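## Task

In a rack that stands loose on the table, insert the free end of the yellow network patch cord into the port beneath the red label, latch clip on top, pushed in far enough to latch. The task fails if the cord is still moving shortly after you finish, if the rack is left tilted, or if the plug stays in only because the robot holds it. Anything the robot is touching at the end must not sink more than about a fingernail's width once released.

## Robot and tools

Robot: one seven-joint arm with a two-finger parallel gripper. Joints from base outward, with ranges in rad: waist -6.283 to 6.283, shoulder -2.250 to 2.250, upper arm roll -6.283 to 6.283, elbow -2.580 to 2.580, forearm roll -6.283 to 6.283, wrist pitch -2.100 to 2.100, wrist roll -6.283 to 6.283. Load limits in N m: 48 for waist, shoulder, upper arm roll and elbow; 30.2 for forearm roll, wrist pitch and wrist roll. A carried object's weight adds to the load. Reaching a load limit through contact causes a TORQUE FAULT: the arm freezes for 10 seconds and the remainder of the call is dropped.

Frames: the scene frame has its origin on the table surface straight below the arm base, +z up, and +y to the left when facing along +x. The base itself may be slightly tilted. Gripper frame: fingers extend along its +z, and close and open along its y. end_effector_position is the point midway between the pads when shut; closed fingertips stick out about 22 mm past it, fully open ones about 9 mm. Closing pushes the tips roughly 13 mm further out, so leave clearance above surfaces. The reported hand position can be off, more so at long reach.

A ROW is 10 numbers: x, y, z (absolute target in metres, scene frame), qw, qx, qy, qz (absolute orientation quaternion, w first, scene frame), then position, force_limit, speed, each in [-1, 1]. position: +1 fully open (85 mm), about -0.8 pads touching, -1 closes until blocked. force_limit: per-pad press force, roughly 20 N at -1, 128 N at 0, 235 N at +1 on a 40 mm object. speed: pad gap rate, about 20 mm/s at -1, 85 at 0, 150 at +1; quicker closes squeeze a bit harder. Repeat the desired quaternion in every row rather than copying the drifting reported one.

Tools:
execute_actions(actions): a list of actions; each action is a table of up to 15 rows, one row per 1/30 s control step; if shorter, the last row is held to fill 15 steps. An empty list simply returns state and images. Any action whose target lies over 0.6 m from the gripper's current position along any gripper axis is refused; if the first action fails this, or any action is malformed, nothing runs.
move(target, speed, blocking): target is one absolute row; the gripper follows a straight path there. speed is top path speed in m/s, 0.002 to 0.5 (default 0.25); rotation is capped at twice that in rad/s. Paths last 0.5 to 10 s and stop at 10 s even if short. The path ignores obstacles and the real gripper may lag, stray or overshoot speed, especially near full stretch. Faster moves hit harder, and aiming past a contact presses harder. Finger values are applied at the start. blocking=false returns after 0.5 s while motion continues; other motions are rejected until wait or stop shows it ended.
wait(seconds): 0 to 10; lets time run holding the last command; returns early if a running move finishes.
stop(): brakes the current move; needs stopping distance; fingers continue.
zoom_image(camera, region): camera is cam_low or cam_wrist; region is [x0, y0, x1, y1] in pixels, origin top-left, at most 504 by 504.
finished_scene(scene): ends the current scene by its number once the robot has held its last command; irreversible; the result reports success and gives the next task.

Control details: every step, the commanded pose is clamped to within 70 mm and 16 degrees of the measured pose, and damped inverse kinematics drives the joints, favouring position over orientation. After an action the arm continues only to the last clamped pose, so long moves need several actions. "Hand target" in results shows the current drive pose. "pose unreachable" means the clearance check (which treats any mount under the base as arm) altered or blocked the command.

Result lines: state with end_effector_position and end_effector_quat_wxyz; joint positions and torques (with per-unit offset, scale and noise; they change at rest only from contact or load); step readings of position for action calls, with HELD marking restrained steps. A move adds a "move:" line: done, off_target, moving, held or fault, plus limits (paced = pose clipped; held = some steps blocked, after which the arm can surge) and distance to target. object_status: 0 moving, 1 blocked while opening, 2 blocked while closing (a grip), 3 reached the commanded position or pads met. Grip with position -1 and confirm status 2. A new position value resets status to 0 for a moment; force_limit and speed changes take effect only with a position change of at least 0.01. position_measured is in counts: 3 open, about 78 = 60 mm, 130 = 40 mm, 180 = 20 mm, 230 pads touching. touch_left (-y finger) and touch_right (+y finger) each give 28 cells as 7 groups of 4, groups ordered from fingertip toward the arm, each group along gripper +x; idle cells read near 0 with noise, and an even grip gives about 30 per cell at 10 N, 140 at 50 N, 240 at 100 N. They show n/a before any step has run.

Heat: holding loads warms motors; MOTOR HOT appears from 60 °C, and at 75 °C an OVER-TEMPERATURE FAULT lets the arm sag. The robot keeps acting on its last command while you think.

Cameras: cam_low and cam_wrist, both 504x504. Intrinsics: cam_low fovy 73.712 deg, K=[[336.171, 0, 251.16], [0, 336.171, 253.261], [0, 0, 1]]; cam_wrist fovy 41.5 deg, K=[[665.134, 0, 251.327], [0, 665.134, 252.3], [0, 0, 1]].

Avoid: dropping the plug, slamming or shoving the rack (it is loose and must stay upright), knocking anything off the table, hard presses, and finishing while the cord swings or while the gripper is still what holds the plug in. Release and back away before ending.

Each tool is called as name(argument=value, ...), one argument or row to a line, values as JSON.

## Session

execute_actions(
  actions=[],
)

Scene clock: 0.00 s.
end_effector_position=(+0.7276, +0.3646, +0.2180) position_measured=3 object_status=3 touch_left=n/a touch_right=n/a end_effector_quat_wxyz=(+0.137, -0.138, +0.952, +0.238)
Joint positions: [-0.227  1.454 -0.146  0.562 -0.212  0.789  1.669]
Joint velocities: [-0.    -0.    -0.001  0.     0.001  0.     0.001]
Joint torques (N m, as the joint torque sensors report them, + toward a larger angle): no reading
Motor temperatures (°C, as the motors report them): [29 32 27 24 32 36 34]
Hand target: +0.728, +0.365, +0.218; +0.137, -0.138, +0.952, +0.238

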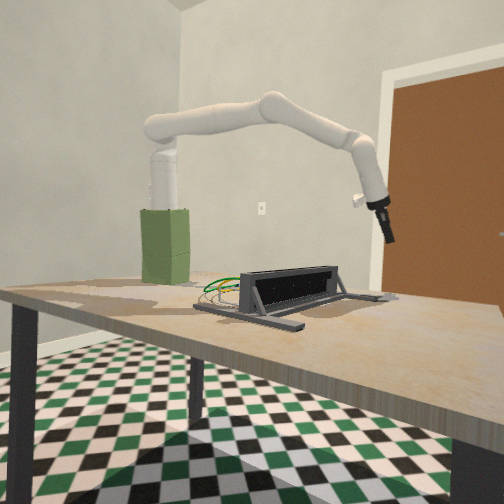

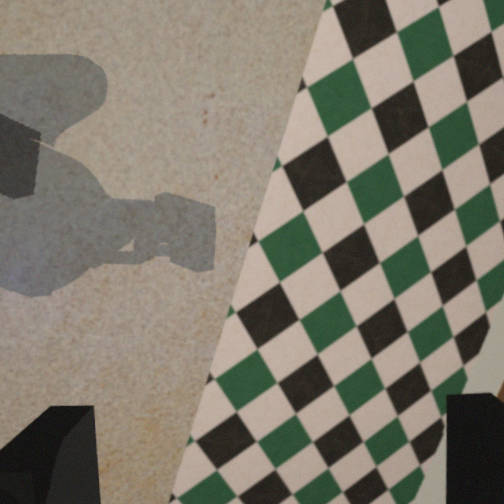

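move(
  target=[0.35,0,0.35,0,0.966,0,0.259,1,0,0],
  speed=0.4,
)

Scene clock: 6.27 s.
end_effector_position=(+0.3499, +0.0008, +0.3510) position_measured=3 object_status=3 touch_left=((0 -6 -15 9) (-2 5 3 -4) (-4 6 1 3) (-14 9 2 2) (-6 14 2 -4) (2 0 -9 -6) (-3 -8 9 0)) touch_right=((-11 -7 -3 8) (0 1 2 8) (12 10 2 -5) (-13 -1 -7 16) (-15 4 16 4) (2 -4 3 -3) (4 8 4 4)) end_effector_quat_wxyz=(+0.022, +0.988, -0.005, +0.155)
Joint positions: [-0.677  0.446  0.59   2.476  1.516  0.008  2.921]
Joint velocities: [ 0.097 -0.038 -0.13  -0.003  0.052  0.062 -0.047]
Joint torques (N m, as the joint torque sensors report them, + toward a larger angle): [-1.07 -9.62  0.74 -2.95 -0.13  0.62 -0.31]
Motor temperatures (°C, as the motors report them): [29 33 27 24 32 36 34]
Hand target: +0.350, +0.001, +0.351; +0.022, +0.988, -0.005, +0.155
Off the commanded pose: 0.001 m, 12 deg.
move: off_target

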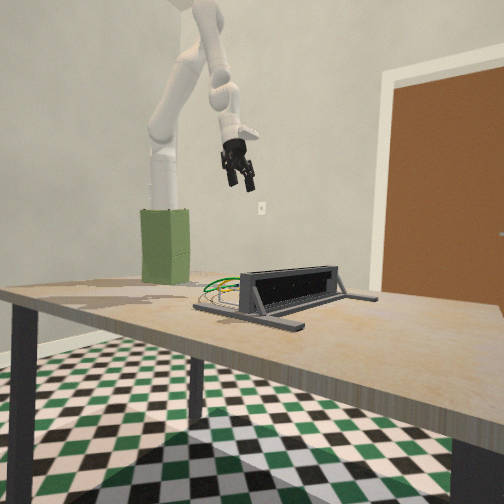

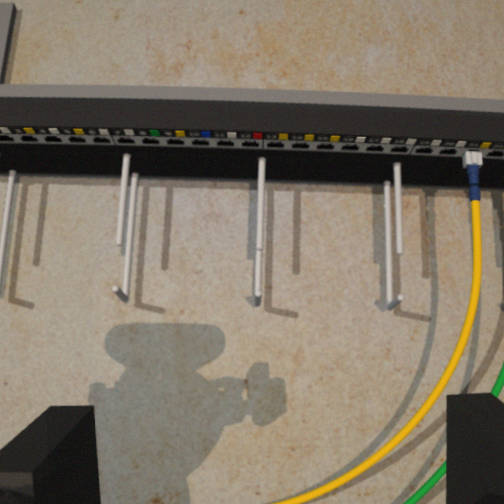

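move(
  target=[0.33,0,0.33,0,1,0,0,1,0,0],
)

Scene clock: 8.83 s.
end_effector_position=(+0.3300, -0.0001, +0.3303) position_measured=3 object_status=3 touch_left=((3 4 8 7) (-11 -3 -2 11) (-1 9 2 -15) (-7 11 6 1) (-8 3 4 6) (1 -4 -5 -7) (-1 -17 5 8)) touch_right=((-7 3 4 4) (4 -7 -4 1) (14 -6 3 3) (-11 -1 -10 -5) (1 -1 4 -9) (2 -13 6 6) (10 -6 3 -8)) end_effector_quat_wxyz=(-0.001, +1.000, -0.001, +0.000)
Joint positions: [-0.802  0.732  1.038  2.265  2.223 -0.634  2.35 ]
Joint velocities: [-0.004  0.013 -0.006 -0.001  0.007  0.004 -0.009]
Joint torques (N m, as the joint torque sensors report them, + toward a larger angle): [ -1.1  -10.89   3.09  -2.31  -0.42   0.44  -0.11]
Motor temperatures (°C, as the motors report them): [29 33 27 24 32 36 34]
Hand target: +0.330, -0.000, +0.330; +0.000, +1.000, -0.000, -0.000
Off the commanded pose: 0.000 m, 0 deg.
move: done

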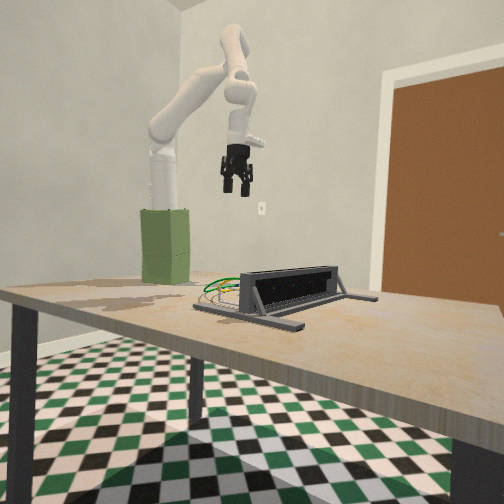

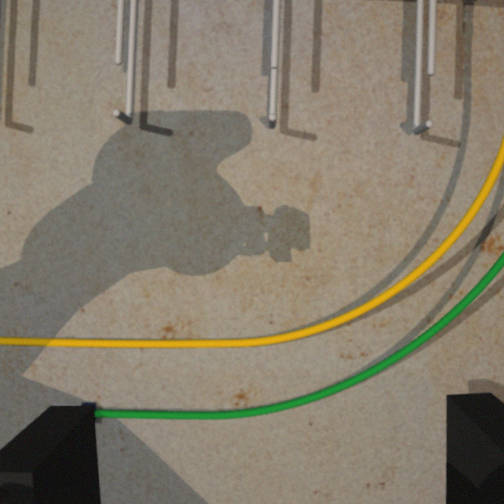

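move(
  target=[0.33,0.2,0.25,0,1,0,0,1,0,0],
)

Scene clock: 11.10 s.
end_effector_position=(+0.3303, +0.2000, +0.2502) position_measured=3 object_status=3 touch_left=((-15 17 -4 21) (-17 5 -11 -3) (-5 7 14 -8) (9 9 2 -9) (-4 9 11 14) (-11 7 -1 -10) (-8 -13 1 -4)) touch_right=((1 -5 -1 3) (11 -10 8 13) (5 -19 3 3) (-5 -10 -6 7) (-11 7 10 -7) (-13 -7 13 3) (4 -6 11 -7)) end_effector_quat_wxyz=(-0.000, +1.000, -0.001, +0.000)
Joint positions: [-1.109  1.035  0.819  2.051  2.012 -0.637  1.926]
Joint velocities: [-0.004  0.008 -0.006 -0.001  0.005  0.005 -0.005]
Joint torques (N m, as the joint torque sensors report them, + toward a larger angle): [ -1.64 -16.42   3.86  -1.68  -0.13   0.15  -0.25]
Motor temperatures (°C, as the motors report them): [29 33 27 24 32 36 34]
Hand target: +0.330, +0.200, +0.250; +0.000, +1.000, -0.000, -0.000
Off the commanded pose: 0.000 m, 0 deg.
move: done

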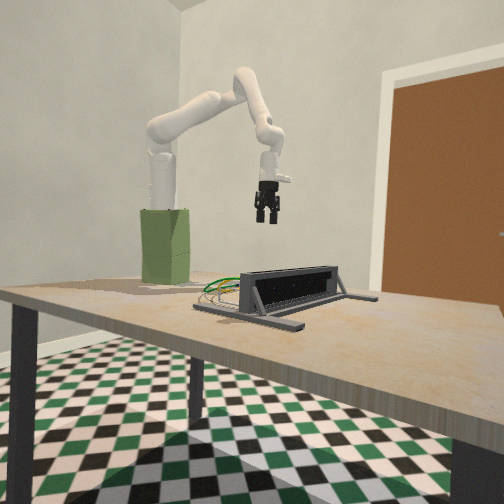

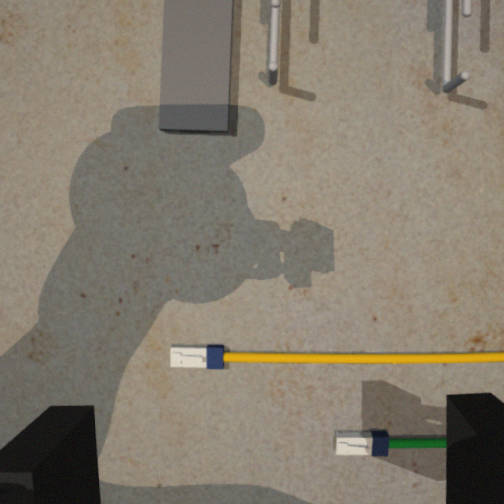

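move(
  target=[0.33,0.2,0.06,-0.271,0.653,0.653,0.271,0.2,0,0],
)

Scene clock: 18.83 s.
end_effector_position=(+0.3297, +0.2006, +0.0605) position_measured=104 object_status=3 touch_left=((6 6 -1 9) (-2 10 -7 13) (-12 -6 -6 -6) (3 12 -5 -2) (-10 7 4 -1) (-9 0 12 -5) (5 -9 3 7)) touch_right=((-3 -17 10 -4) (17 -4 9 -5) (14 -13 0 6) (-1 3 -9 -15) (-7 4 -5 2) (1 -10 -6 3) (10 -9 -2 -23)) end_effector_quat_wxyz=(-0.272, +0.653, +0.652, +0.271)
Joint positions: [-0.492  1.751  0.683  1.958  0.982 -1.542  4.807]
Joint velocities: [ 0.005  0.007 -0.002 -0.004  0.001  0.002  0.001]
Joint torques (N m, as the joint torque sensors report them, + toward a larger angle): [ -1.12 -17.76   2.64   3.64   0.34  -2.15  -0.26]
Motor temperatures (°C, as the motors report them): [29 33 27 24 32 36 34]
Hand target: +0.329, +0.200, +0.060; -0.272, +0.653, +0.652, +0.271
Off the commanded pose: 0.001 m, 0 deg.
move: done

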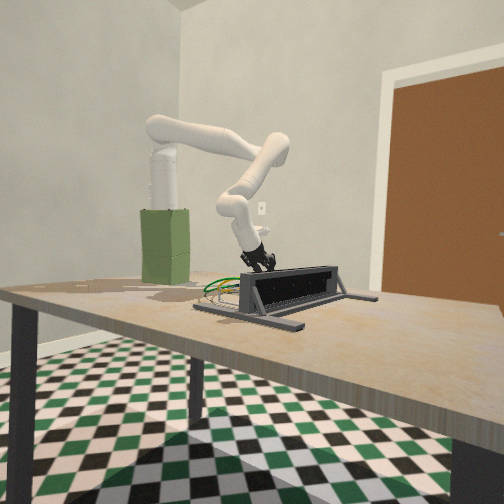

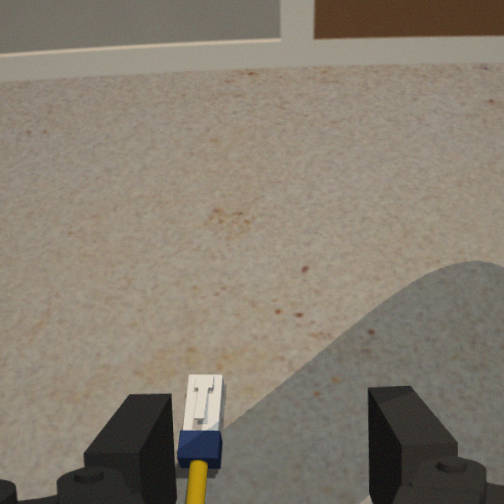

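move(
  target=[0.311,0.212,0.028,-0.271,0.653,0.653,0.271,-0.3,0,0],
  speed=0.05,
)

Scene clock: 21.20 s.
end_effector_position=(+0.3112, +0.2121, +0.0282) position_measured=167 object_status=3 touch_left=((1 6 9 12) (-3 6 -3 11) (-7 6 -14 -20) (3 -4 -2 1) (-16 3 -6 -2) (14 5 -7 13) (1 9 9 -2)) touch_right=((-5 -7 5 6) (6 15 2 -3) (-3 1 6 6) (-4 3 -20 -6) (3 4 0 7) (-3 -16 -17 -1) (7 -14 0 -6)) end_effector_quat_wxyz=(-0.271, +0.653, +0.653, +0.271)
Joint positions: [-0.511  1.82   0.62   1.927  0.905 -1.521  4.838]
Joint velocities: [0.    0.003 0.    0.    0.    0.002 0.001]
Joint torques (N m, as the joint torque sensors report them, + toward a larger angle): [ -1.71 -17.02   2.4    3.94   0.28  -1.93  -0.05]
Motor temperatures (°C, as the motors report them): [29 33 27 24 32 36 34]
Hand target: +0.311, +0.212, +0.028; -0.271, +0.653, +0.653, +0.271
Off the commanded pose: 0.000 m, 0 deg.
move: done

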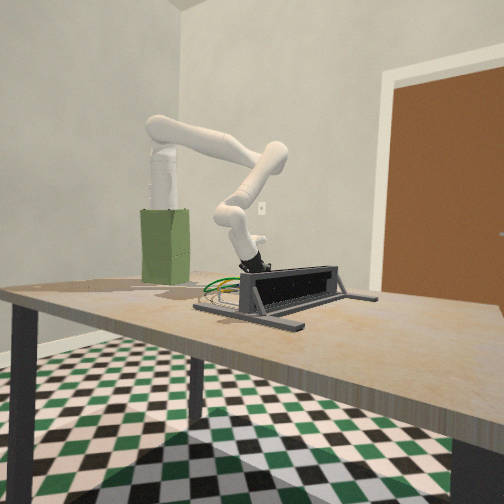

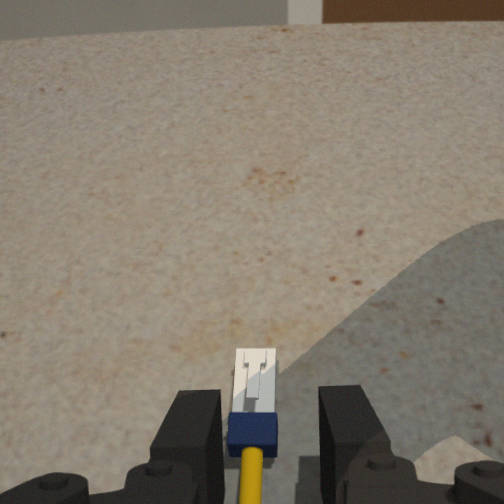

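move(
  target=[0.307,0.221,0.024,-0.271,0.653,0.653,0.271,-0.3,0,0],
  speed=0.02,
)

move(
  target=[0.307,0.221,0.024,-0.271,0.653,0.653,0.271,-1,-0.3,-0.5],
)

move(
  target=[0.33,0.17,0.12,-0.271,0.653,0.653,0.271,-1,-0.3,-0.5],
  speed=0.1,
)

Scene clock: 24.30 s.
end_effector_position=(+0.3080, +0.2216, +0.0254) position_measured=167 object_status=3 touch_left=((-1 -14 -10 -4) (0 9 -3 14) (-2 10 3 -8) (-4 -2 2 -11) (-9 -2 -9 -12) (12 -10 -5 10) (-12 -3 8 2)) touch_right=((3 7 -15 8) (13 -1 3 -5) (14 -6 -4 1) (-9 -4 -1 -10) (0 -4 -7 8) (7 -22 8 4) (-7 -20 9 -8)) end_effector_quat_wxyz=(-0.271, +0.653, +0.653, +0.273)
Joint positions: [-0.531  1.824  0.602  1.925  0.883 -1.512  4.835]
Joint velocities: [-0.004  0.002  0.003  0.    -0.002 -0.002 -0.002]
Joint torques (N m, as the joint torque sensors report them, + toward a larger angle): [ -2.15 -14.73   1.71   3.49  -0.26  -1.08   0.  ]
Motor temperatures (°C, as the motors report them): [29 33 27 24 32 36 34]
Hand target: +0.307, +0.221, +0.024; -0.271, +0.653, +0.653, +0.271
Off the commanded pose: 0.002 m, 0 deg.
move: done

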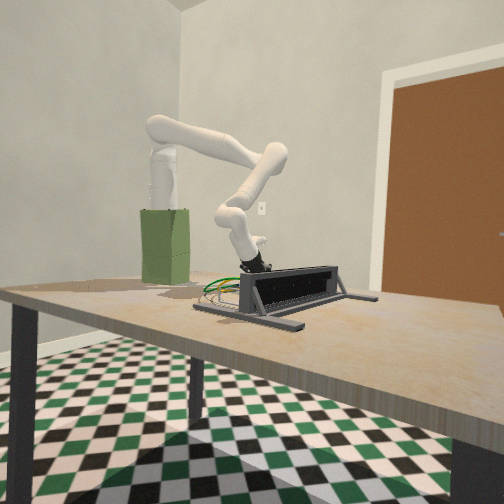

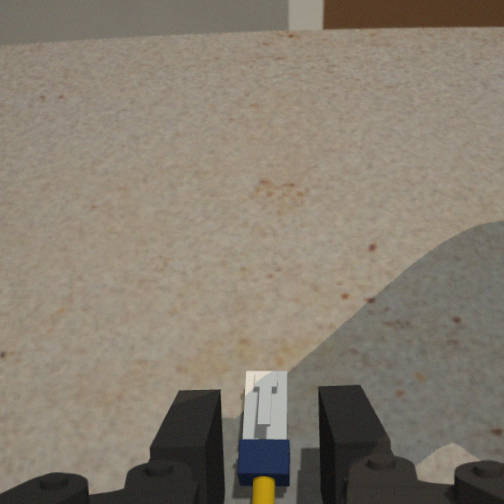

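Scene clock: 25.00 s.
end_effector_position=(+0.3078, +0.2223, +0.0258) position_measured=212 object_status=2 touch_left=((873 376 52 21) (246 122 23 4) (6 -11 -10 5) (9 16 2 1) (-3 -1 -3 -9) (-6 5 -2 -6) (-15 2 7 1)) touch_right=((831 281 34 8) (259 64 15 4) (9 -20 8 5) (-16 -12 -23 -8) (-13 -4 4 -6) (1 -17 8 2) (24 -8 8 0)) end_effector_quat_wxyz=(-0.272, +0.652, +0.653, +0.273)
Joint positions: [-0.533  1.825  0.604  1.925  0.882 -1.515  4.833]
Joint velocities: [-0.004  0.004  0.004  0.002 -0.003 -0.005 -0.004]
Joint torques (N m, as the joint torque sensors report them, + toward a larger angle): [ -1.27 -14.61   2.1    3.36  -0.18  -0.67  -0.17]
Motor temperatures (°C, as the motors report them): [29 33 27 24 32 36 34]
Hand target: +0.307, +0.221, +0.024; -0.271, +0.653, +0.653, +0.271
Off the commanded pose: 0.002 m, 0 deg.
move: done

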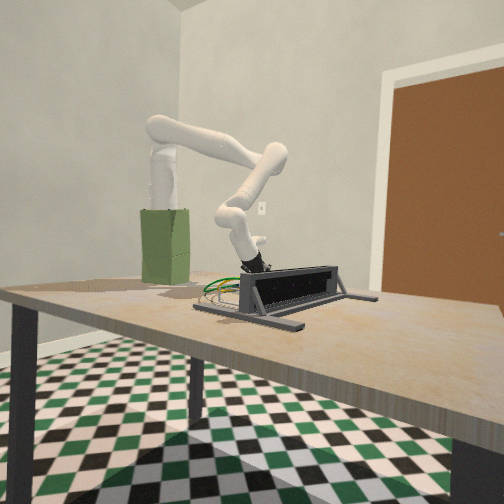

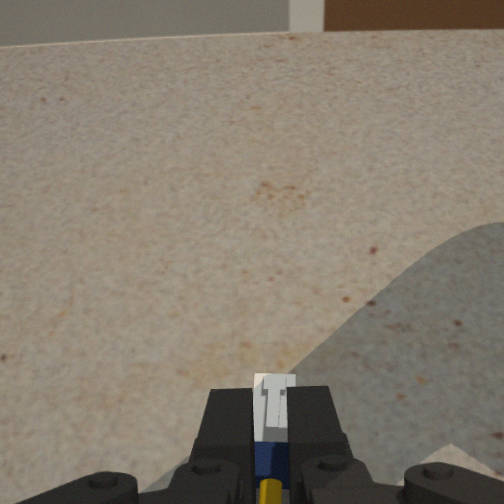

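Scene clock: 26.40 s.
end_effector_position=(+0.3298, +0.1700, +0.1198) position_measured=212 object_status=2 touch_left=((865 371 47 9) (240 106 13 3) (-17 0 -1 -11) (-7 23 -2 1) (-3 0 -1 -8) (-11 3 -16 3) (0 -9 7 9)) touch_right=((802 291 39 2) (249 51 -4 -5) (11 -2 5 -17) (-3 8 -14 6) (8 -1 3 25) (13 -6 -5 5) (6 -13 6 -2)) end_effector_quat_wxyz=(-0.271, +0.653, +0.653, +0.271)
Joint positions: [-0.46   1.651  0.787  2.082  1.107 -1.62   4.845]
Joint velocities: [ 0.    -0.004  0.002 -0.    -0.001 -0.003 -0.002]
Joint torques (N m, as the joint torque sensors report them, + toward a larger angle): [ -1.94 -16.77   2.98   3.59   0.42  -1.95  -0.2 ]
Motor temperatures (°C, as the motors report them): [29 33 27 24 32 36 34]
Hand target: +0.330, +0.170, +0.120; -0.271, +0.653, +0.653, +0.271
Off the commanded pose: 0.000 m, 0 deg.
move: done

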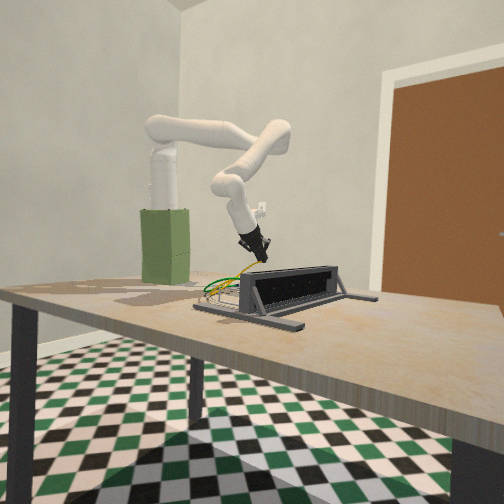

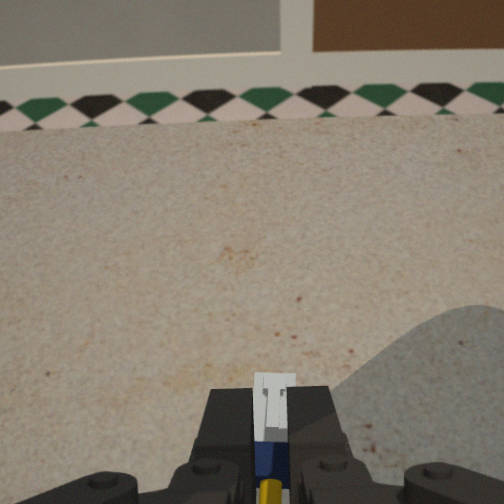

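move(
  target=[0.49,-0.01,0.095,0,0.924,0,0.383,-1,-0.3,-0.5],
  speed=0.2,
)

Scene clock: 31.80 s.
end_effector_position=(+0.4898, -0.0098, +0.0944) position_measured=212 object_status=2 touch_left=((854 367 45 5) (226 101 10 6) (-1 -2 -5 -9) (-3 2 0 9) (-4 -3 -1 10) (3 -1 0 -6) (-3 -9 7 -5)) touch_right=((823 279 31 -5) (250 63 24 -7) (-1 -1 -2 26) (5 -10 -4 -14) (-28 4 11 18) (10 1 10 7) (22 -9 -9 -2)) end_effector_quat_wxyz=(-0.001, +0.924, -0.000, +0.383)
Joint positions: [-0.233  1.542  0.279  2.178 -0.127 -1.304  4.397]
Joint velocities: [-0.001 -0.003  0.002 -0.002 -0.001 -0.001  0.   ]
Joint torques (N m, as the joint torque sensors report them, + toward a larger angle): [ -1.51 -17.61   2.13   3.66  -0.73  -1.81  -0.14]
Motor temperatures (°C, as the motors report them): [29 33 27 24 32 36 34]
Hand target: +0.490, -0.010, +0.095; -0.001, +0.923, -0.000, +0.384
Off the commanded pose: 0.001 m, 0 deg.
move: done

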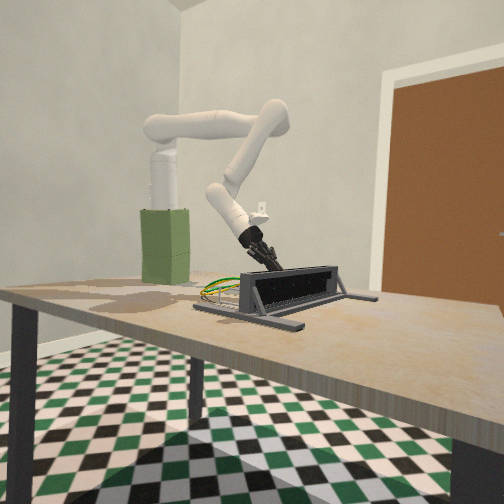

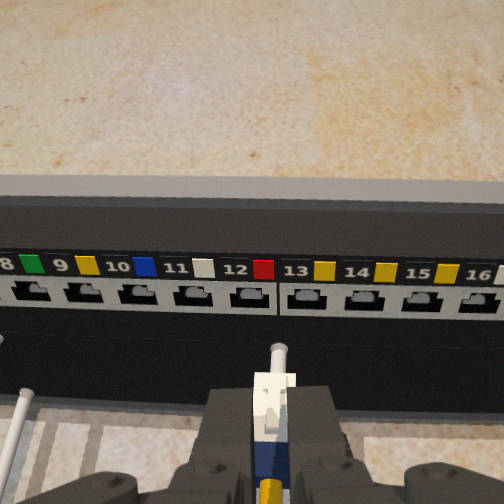

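move(
  target=[0.503,-0.001,0.09,0.0167,0.923,-0.04,0.383,-1,-0.3,-0.5],
  speed=0.03,
)

move(
  target=[0.511,-0.002,0.09,0.0167,0.923,-0.04,0.383,-1,-0.3,-0.5],
  speed=0.01,
)

zoom_image(
  camera="cam_wrist",
  region=[170,260,370,460],
)

Scene clock: 36.90 s.
end_effector_position=(+0.5030, -0.0011, +0.0899) position_measured=212 object_status=2 touch_left=((857 367 42 7) (228 107 -3 14) (0 2 7 -15) (-1 -4 3 -11) (5 -3 7 -4) (15 0 -10 -3) (-10 4 2 8)) touch_right=((809 280 32 16) (266 52 4 -3) (6 -3 6 -8) (-14 8 -11 -4) (-15 2 3 5) (4 -4 -8 7) (1 5 14 2)) end_effector_quat_wxyz=(+0.017, +0.923, -0.040, +0.383)
Joint positions: [-0.278  1.524  0.234  2.123 -0.26  -1.205  4.391]
Joint velocities: [-0.001 -0.004 -0.    -0.    -0.     0.     0.001]
Joint torques (N m, as the joint torque sensors report them, + toward a larger angle): [ -2.18 -18.05   1.78   3.19  -0.74  -1.9    0.07]
Motor temperatures (°C, as the motors report them): [29 33 27 24 32 36 34]
Hand target: +0.503, -0.001, +0.090; +0.017, +0.923, -0.040, +0.383
Off the commanded pose: 0.000 m, 0 deg.
move: done

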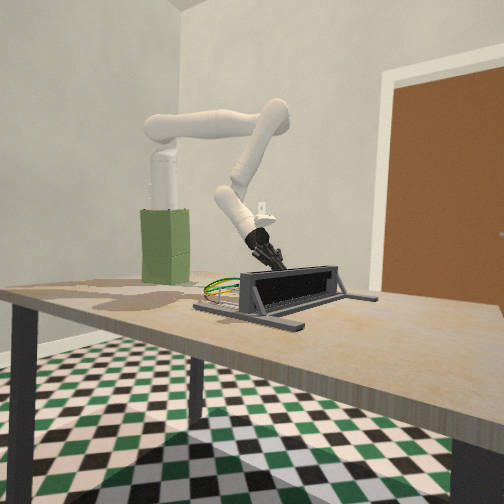

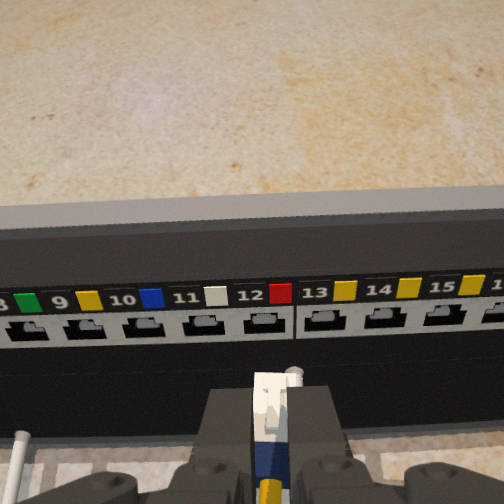

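Scene clock: 37.93 s.
end_effector_position=(+0.5110, -0.0019, +0.0900) position_measured=212 object_status=2 touch_left=((864 387 48 -1) (244 104 5 -1) (-14 -2 1 -10) (8 4 9 -17) (2 6 9 3) (5 -5 -13 -12) (-3 -10 7 7)) touch_right=((811 269 26 -1) (256 61 9 11) (1 -17 7 7) (-4 -8 1 -9) (3 -2 3 -10) (1 -12 -2 2) (-6 -6 10 5)) end_effector_quat_wxyz=(+0.017, +0.923, -0.040, +0.383)
Joint positions: [-0.273  1.515  0.24   2.105 -0.251 -1.178  4.396]
Joint velocities: [ 0.    -0.002 -0.     0.001 -0.     0.001 -0.001]
Joint torques (N m, as the joint torque sensors report them, + toward a larger angle): [ -2.   -18.38   1.94   3.    -0.75  -1.97  -0.18]
Motor temperatures (°C, as the motors report them): [29 33 27 24 32 36 34]
Hand target: +0.511, -0.002, +0.090; +0.017, +0.923, -0.040, +0.383
Off the commanded pose: 0.000 m, 0 deg.
move: done

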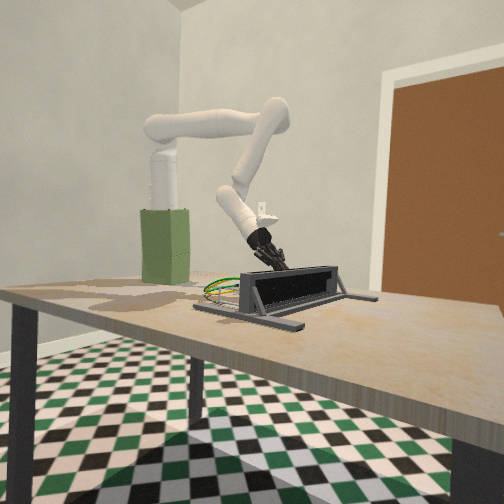

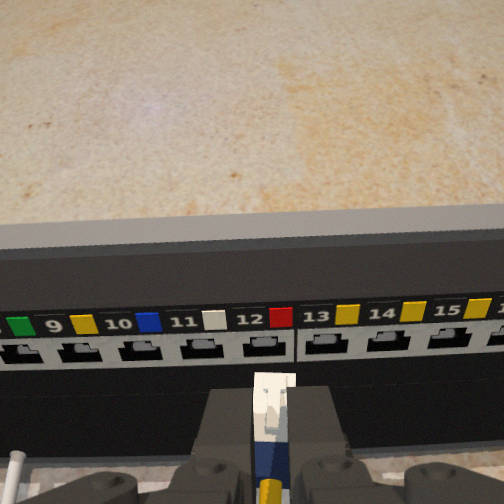

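Region (170, 260, 370, 460) of cam_wrist's 504x504 image, scaled by 2.520.

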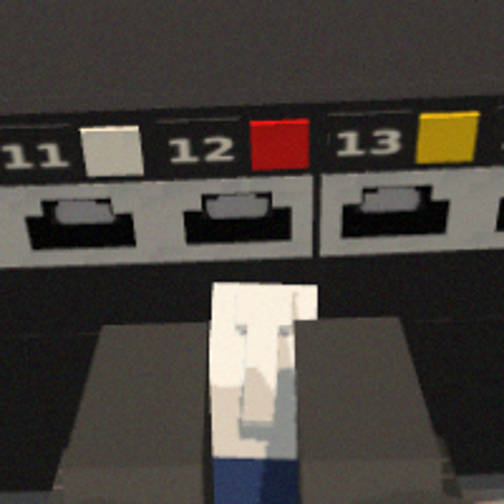

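move(
  target=[0.511,-0.002,0.094,0,0.924,0,0.383,-1,-0.3,-0.5],
  speed=0.03,
)

move(
  target=[0.517,-0.002,0.094,0,0.924,0,0.383,-1,-0.3,-0.5],
  speed=0.006,
)

zoom_image(
  camera="cam_wrist",
  region=[170,260,370,460],
)

Scene clock: 42.67 s.
end_effector_position=(+0.5110, -0.0019, +0.0940) position_measured=212 object_status=2 touch_left=((855 367 39 4) (238 115 6 -3) (0 1 -8 -6) (4 3 -4 9) (-2 6 3 0) (-7 -2 -6 13) (4 -18 10 12)) touch_right=((802 278 34 12) (249 64 9 10) (1 10 2 1) (-10 0 -18 -6) (9 4 0 17) (-2 -2 -14 4) (0 4 14 -3)) end_effector_quat_wxyz=(-0.000, +0.924, +0.000, +0.383)
Joint positions: [-0.243  1.511  0.278  2.124 -0.134 -1.216  4.411]
Joint velocities: [ 0.001 -0.001  0.001 -0.     0.     0.001 -0.001]
Joint torques (N m, as the joint torque sensors report them, + toward a larger angle): [ -2.05 -18.09   2.01   3.09  -0.68  -1.93  -0.22]
Motor temperatures (°C, as the motors report them): [29 33 27 24 32 36 34]
Hand target: +0.511, -0.002, +0.094; -0.000, +0.924, -0.000, +0.383
Off the commanded pose: 0.000 m, 0 deg.
move: done

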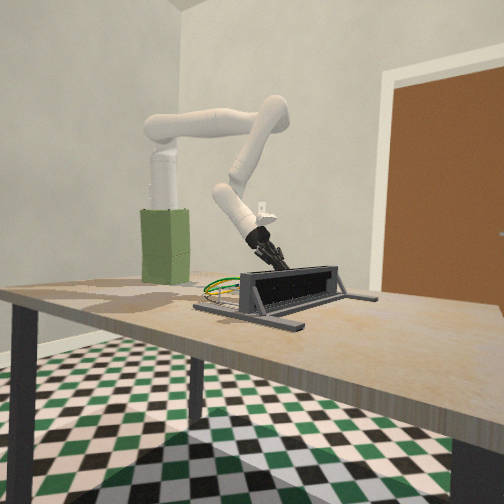

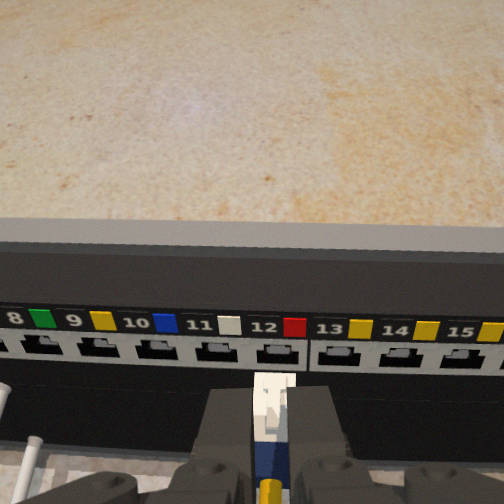

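Scene clock: 43.90 s.
end_effector_position=(+0.5148, -0.0019, +0.0928) position_measured=212 object_status=2 touch_left=((879 384 53 7) (237 106 -8 5) (-9 12 3 -3) (1 12 5 0) (-2 -2 11 -2) (2 -6 -18 0) (-5 6 4 -2)) touch_right=((815 294 25 1) (255 61 12 1) (18 -18 -5 3) (-16 -6 -11 -2) (12 8 -1 11) (-12 -11 -3 12) (-3 1 9 -7)) end_effector_quat_wxyz=(+0.000, +0.925, +0.000, +0.381)
Joint positions: [-0.241  1.506  0.281  2.111 -0.128 -1.194  4.412]
Joint velocities: [-0.     0.001  0.001  0.001 -0.    -0.001 -0.001]
Joint torques (N m, as the joint torque sensors report them, + toward a larger angle): [ -1.98 -19.47   2.75   0.97  -1.11  -2.53  -0.21]
Motor temperatures (°C, as the motors report them): [29 33 27 24 32 36 34]
Hand target: +0.517, -0.002, +0.094; +0.000, +0.924, +0.000, +0.383
Off the commanded pose: 0.003 m, 0 deg.
move: done

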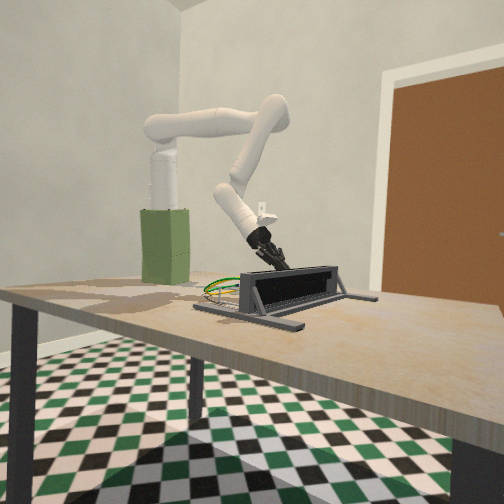

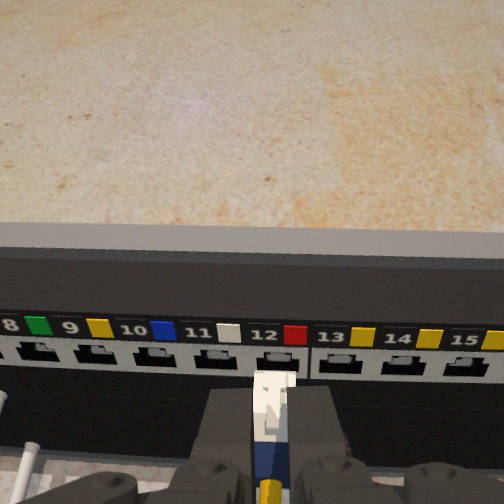

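Region (170, 260, 370, 460) of cam_wrist's 504x504 image, scaled by 2.520.

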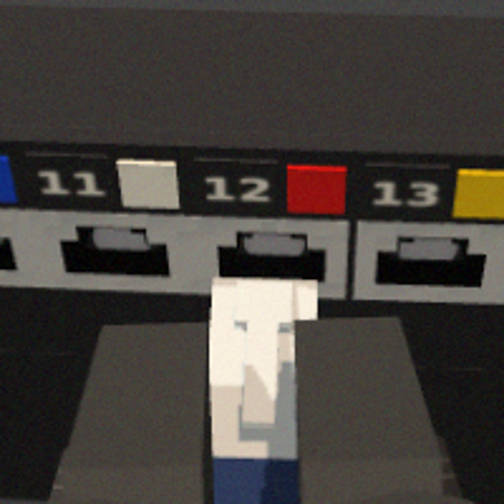

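move(
  target=[0.512,-0.0028,0.099,0,0.924,0,0.383,-1,-0.3,-0.5],
  speed=0.01,
)

move(
  target=[0.519,-0.003,0.099,0,0.924,0,0.383,-1,-0.3,-0.5],
  speed=0.006,
)

zoom_image(
  camera="cam_wrist",
  region=[170,260,370,460],
)

Scene clock: 46.37 s.
end_effector_position=(+0.5120, -0.0028, +0.0990) position_measured=212 object_status=2 touch_left=((851 393 38 10) (242 110 4 11) (4 2 14 6) (-3 10 -17 16) (-12 -8 -13 -5) (-2 12 -2 -9) (-15 -8 1 -1)) touch_right=((820 266 26 -4) (260 58 2 -6) (14 1 -7 8) (3 9 -18 2) (-11 -16 9 3) (7 -9 4 3) (4 -11 2 -10)) end_effector_quat_wxyz=(-0.000, +0.924, +0.000, +0.383)
Joint positions: [-0.243  1.498  0.281  2.132 -0.129 -1.212  4.41 ]
Joint velocities: [-0.     0.001 -0.     0.     0.001 -0.     0.001]
Joint torques (N m, as the joint torque sensors report them, + toward a larger angle): [ -1.97 -18.17   2.05   2.88  -0.75  -2.    -0.2 ]
Motor temperatures (°C, as the motors report them): [29 33 27 24 32 36 34]
Hand target: +0.512, -0.003, +0.099; -0.000, +0.924, +0.000, +0.383
Off the commanded pose: 0.000 m, 0 deg.
move: done

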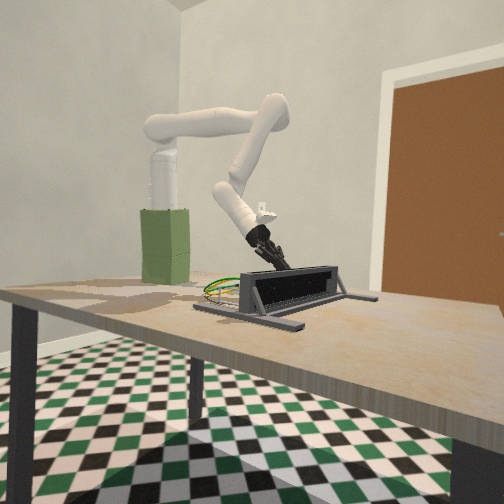

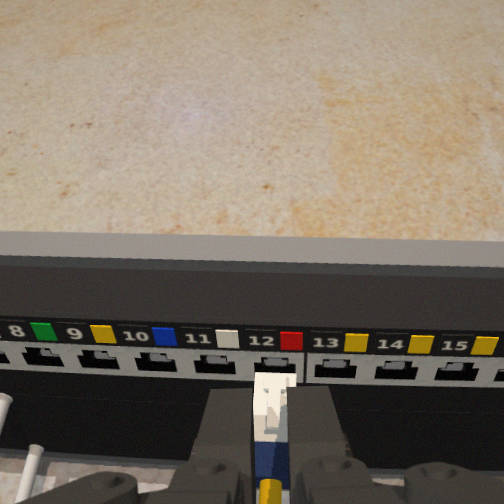

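Scene clock: 47.77 s.
end_effector_position=(+0.5151, -0.0028, +0.0968) position_measured=212 object_status=2 touch_left=((895 411 59 13) (224 118 9 4) (3 2 -3 -2) (-12 6 2 -5) (-21 -8 -8 3) (-5 -3 0 -14) (0 -12 2 -8)) touch_right=((813 301 34 8) (257 71 12 -5) (6 1 11 -2) (-1 8 -15 -10) (4 -7 -4 3) (-12 -21 -3 4) (-2 -21 7 -3)) end_effector_quat_wxyz=(+0.000, +0.926, +0.001, +0.379)
Joint positions: [-0.241  1.493  0.284  2.119 -0.122 -1.185  4.411]
Joint velocities: [-0.001 -0.001  0.003  0.    -0.     0.001 -0.002]
Joint torques (N m, as the joint torque sensors report them, + toward a larger angle): [ -1.61 -20.34   3.36  -0.35  -1.22  -3.05  -0.01]
Motor temperatures (°C, as the motors report them): [29 33 27 24 32 36 34]
Hand target: +0.519, -0.003, +0.099; +0.000, +0.924, +0.000, +0.383
Off the commanded pose: 0.005 m, 1 deg.
move: off_target

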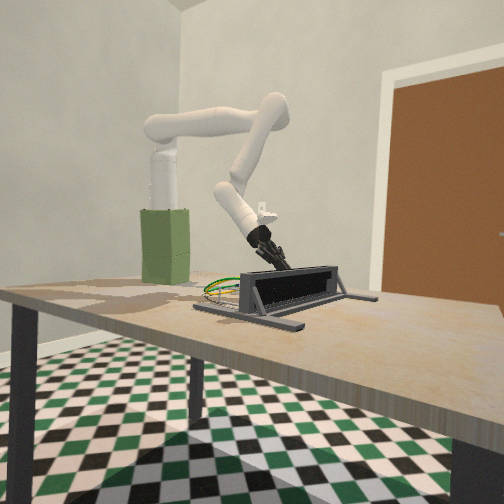

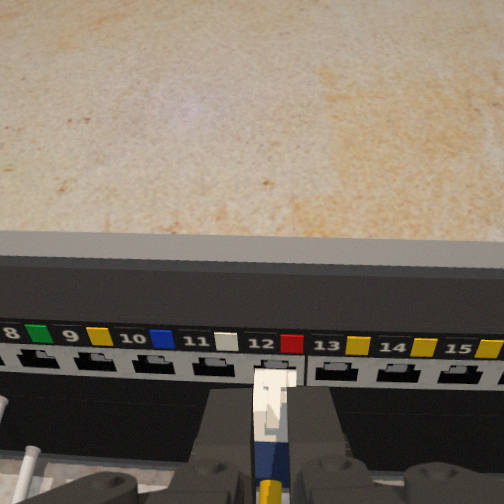

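Region (170, 260, 370, 460) of cam_wrist's 504x504 image, scaled by 2.520.

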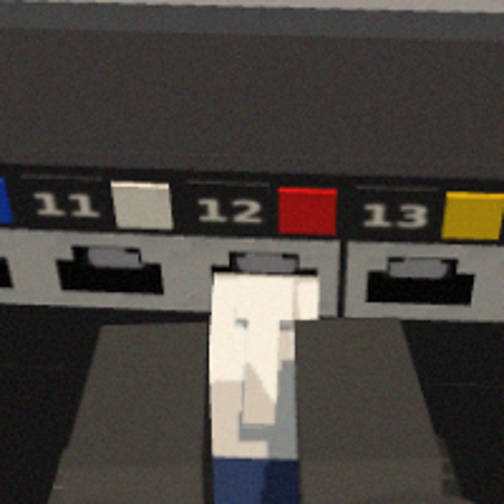

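Up ~1 mm more; push with upward bias to counter sag.

move(
  target=[0.5135,-0.0026,0.1,0,0.924,0,0.383,-1,-0.3,-0.5],
  speed=0.01,
)

move(
  target=[0.518,-0.0027,0.1003,0,0.924,0,0.383,-1,-0.3,-0.5],
  speed=0.005,
)

zoom_image(
  camera="cam_wrist",
  region=[170,260,370,460],
)

Scene clock: 51.17 s.
end_effector_position=(+0.5135, -0.0026, +0.1000) position_measured=212 object_status=2 touch_left=((855 373 45 12) (220 107 4 15) (0 -10 -1 -9) (-10 9 -2 -2) (-5 21 4 0) (3 -5 -2 0) (-13 -3 1 -2)) touch_right=((819 271 42 14) (267 59 -1 -5) (-14 -3 5 5) (-12 5 -7 2) (-10 3 4 0) (4 0 -5 5) (10 -10 10 1)) end_effector_quat_wxyz=(-0.000, +0.924, +0.000, +0.383)
Joint positions: [-0.244  1.494  0.283  2.13  -0.127 -1.206  4.41 ]
Joint velocities: [-0.     0.001  0.     0.001 -0.    -0.    -0.001]
Joint torques (N m, as the joint torque sensors report them, + toward a larger angle): [ -2.15 -18.35   2.08   3.    -0.65  -1.86  -0.18]
Motor temperatures (°C, as the motors report them): [29 33 27 24 32 36 34]
Hand target: +0.514, -0.003, +0.100; -0.000, +0.924, -0.000, +0.383
Off the commanded pose: 0.000 m, 0 deg.
move: done

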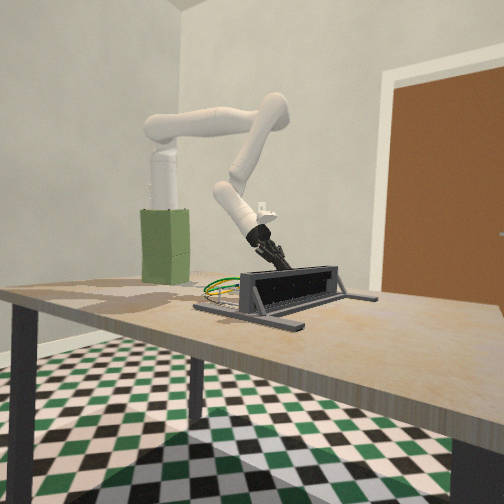

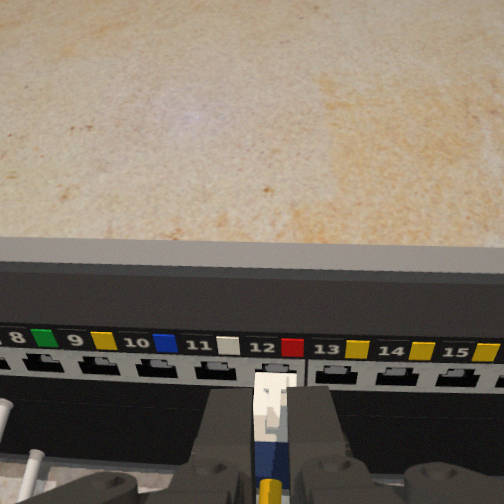

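Scene clock: 52.30 s.
end_effector_position=(+0.5179, -0.0027, +0.1002) position_measured=212 object_status=2 touch_left=((864 397 47 -1) (229 106 0 -1) (-13 9 -10 0) (-9 17 8 7) (-4 10 -10 0) (-2 1 -5 -15) (-9 -10 -5 1)) touch_right=((820 287 28 -1) (262 61 12 7) (-1 -15 -2 4) (-19 -20 -2 -7) (9 -6 9 2) (11 -12 4 -10) (3 1 -3 -6)) end_effector_quat_wxyz=(-0.000, +0.924, +0.000, +0.383)
Joint positions: [-0.242  1.488  0.286  2.12  -0.124 -1.19   4.411]
Joint velocities: [ 0.    -0.     0.001  0.     0.    -0.    -0.   ]
Joint torques (N m, as the joint torque sensors report them, + toward a larger angle): [ -2.15 -18.59   2.14   2.73  -0.66  -1.99  -0.14]
Motor temperatures (°C, as the motors report them): [29 33 27 24 32 36 34]
Hand target: +0.518, -0.003, +0.100; +0.000, +0.924, +0.000, +0.383
Off the commanded pose: 0.000 m, 0 deg.
move: done

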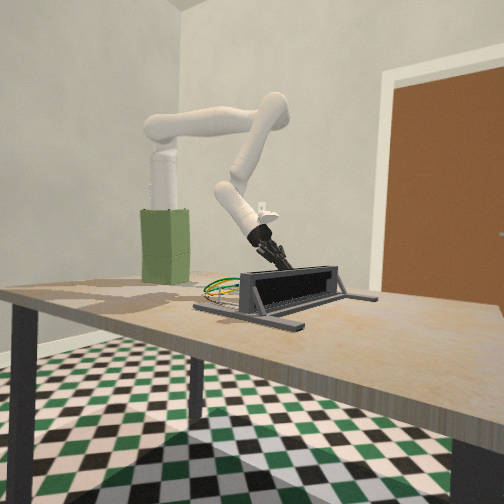

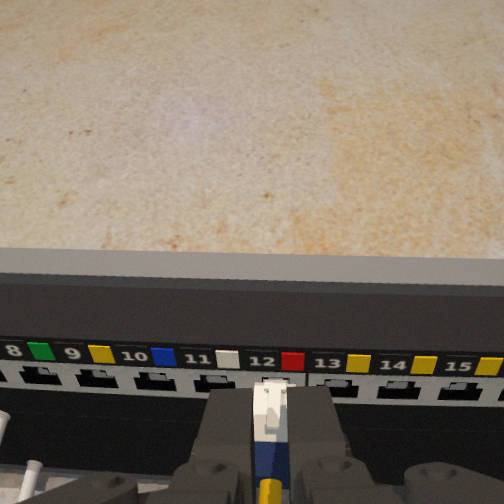

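Region (170, 260, 370, 460) of cam_wrist's 504x504 image, scaled by 2.520.

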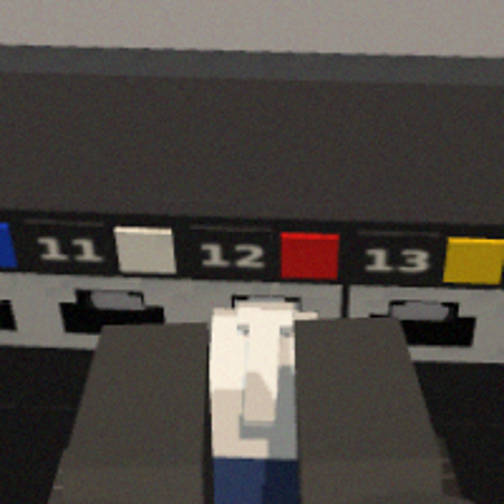

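move(
  target=[0.526,-0.0032,0.101,0,0.924,0,0.383,-1,-0.3,-0.5],
  speed=0.006,
)

move(
  target=[0.523,-0.0032,0.1,0,0.924,0,0.383,-0.4,-0.3,0],
  speed=0.003,
)

move(
  target=[0.514,-0.0028,0.096,0,0.924,0,0.383,-0.4,-0.3,0],
  speed=0.02,
)

Scene clock: 55.73 s.
end_effector_position=(+0.5205, -0.0031, +0.0981) position_measured=212 object_status=2 touch_left=((893 416 53 5) (251 124 4 11) (-2 6 4 -5) (10 6 13 11) (-19 -8 6 -3) (4 11 -1 10) (0 -9 3 4)) touch_right=((816 322 46 16) (263 71 5 3) (0 -6 -5 13) (-14 -7 -16 10) (-2 8 3 2) (7 -7 -8 11) (7 -8 0 0)) end_effector_quat_wxyz=(+0.000, +0.926, +0.001, +0.377)
Joint positions: [-0.24   1.481  0.289  2.108 -0.115 -1.16   4.412]
Joint velocities: [-0.001  0.001  0.002 -0.004  0.002  0.    -0.002]
Joint torques (N m, as the joint torque sensors report them, + toward a larger angle): [ -1.59 -20.96   3.88  -2.34  -1.44  -3.4   -0.17]
Motor temperatures (°C, as the motors report them): [29 33 27 24 32 36 34]
Hand target: +0.526, -0.003, +0.101; +0.000, +0.924, +0.000, +0.383
Off the commanded pose: 0.006 m, 1 deg.
move: off_target

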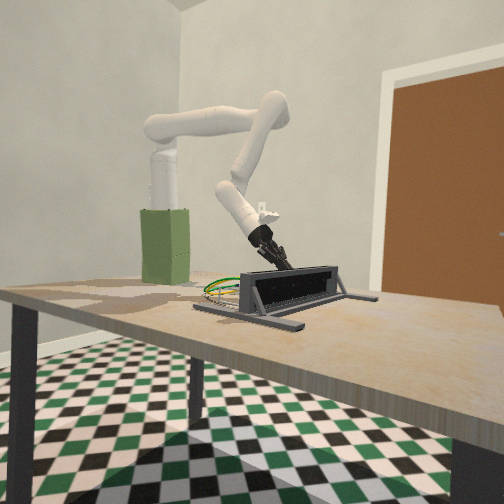

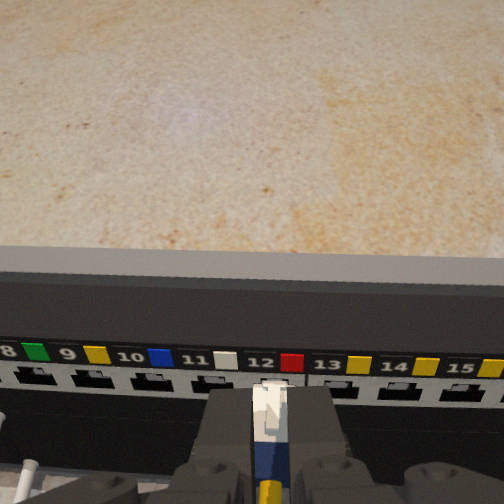

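Scene clock: 58.10 s.
end_effector_position=(+0.5230, -0.0032, +0.1000) position_measured=179 object_status=3 touch_left=((-11 -10 4 6) (-16 12 -3 0) (1 -3 0 -21) (-9 2 14 -2) (-15 -2 4 1) (0 -3 -7 -13) (-9 5 7 11)) touch_right=((-13 -4 3 0) (9 3 17 1) (15 5 -5 4) (-7 -3 -8 3) (-11 -9 4 11) (4 8 3 -1) (-9 -13 7 -10)) end_effector_quat_wxyz=(-0.000, +0.924, -0.000, +0.383)
Joint positions: [-0.241  1.484  0.29   2.107 -0.119 -1.173  4.41 ]
Joint velocities: [ 0.    -0.     0.     0.001 -0.001  0.     0.   ]
Joint torques (N m, as the joint torque sensors report them, + toward a larger angle): [ -2.23 -18.59   2.16   2.61  -0.67  -1.97  -0.15]
Motor temperatures (°C, as the motors report them): [29 34 27 24 32 36 34]
Hand target: +0.523, -0.003, +0.100; -0.000, +0.924, -0.000, +0.383
Off the commanded pose: 0.000 m, 0 deg.
move: done

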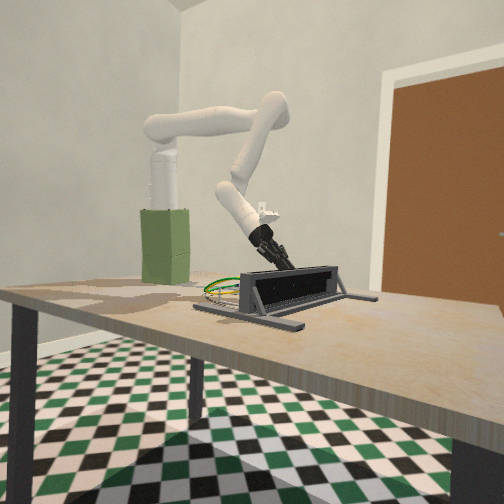

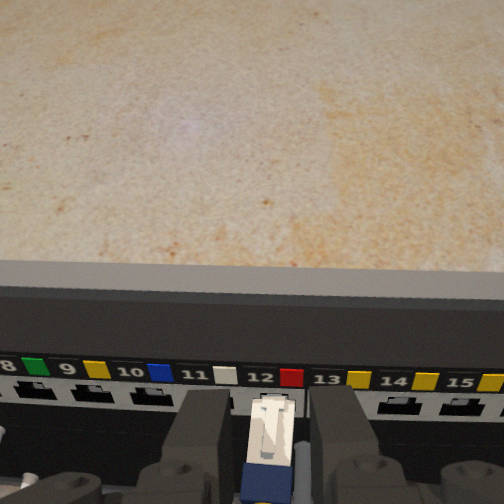

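Scene clock: 58.83 s.
end_effector_position=(+0.5141, -0.0028, +0.0961) position_measured=179 object_status=3 touch_left=((5 3 6 18) (-17 6 -8 13) (-12 7 -7 -16) (-7 4 0 -10) (-5 -2 7 -1) (10 -5 -3 -1) (0 -11 10 -3)) touch_right=((-5 -22 5 -3) (2 -4 2 -2) (8 13 -5 13) (-4 14 -19 -8) (-5 1 10 6) (5 6 3 -5) (-1 -6 5 7)) end_effector_quat_wxyz=(-0.000, +0.924, -0.000, +0.383)
Joint positions: [-0.242  1.504  0.283  2.121 -0.128 -1.206  4.409]
Joint velocities: [ 0.     0.002 -0.001  0.001 -0.001  0.     0.   ]
Joint torques (N m, as the joint torque sensors report them, + toward a larger angle): [ -1.94 -18.24   2.07   2.94  -0.7   -2.02  -0.09]
Motor temperatures (°C, as the motors report them): [29 34 27 24 32 36 34]
Hand target: +0.514, -0.003, +0.096; -0.000, +0.924, -0.000, +0.383
Off the commanded pose: 0.000 m, 0 deg.
move: done

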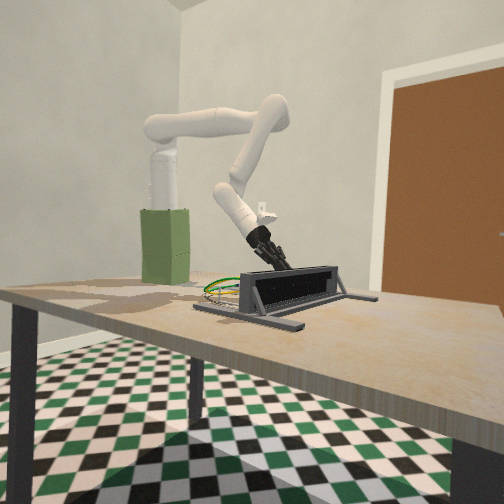

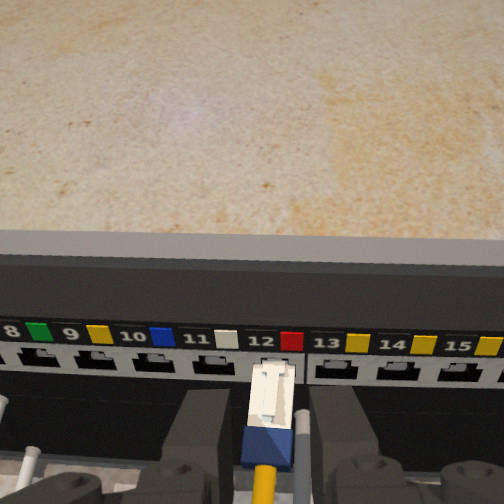

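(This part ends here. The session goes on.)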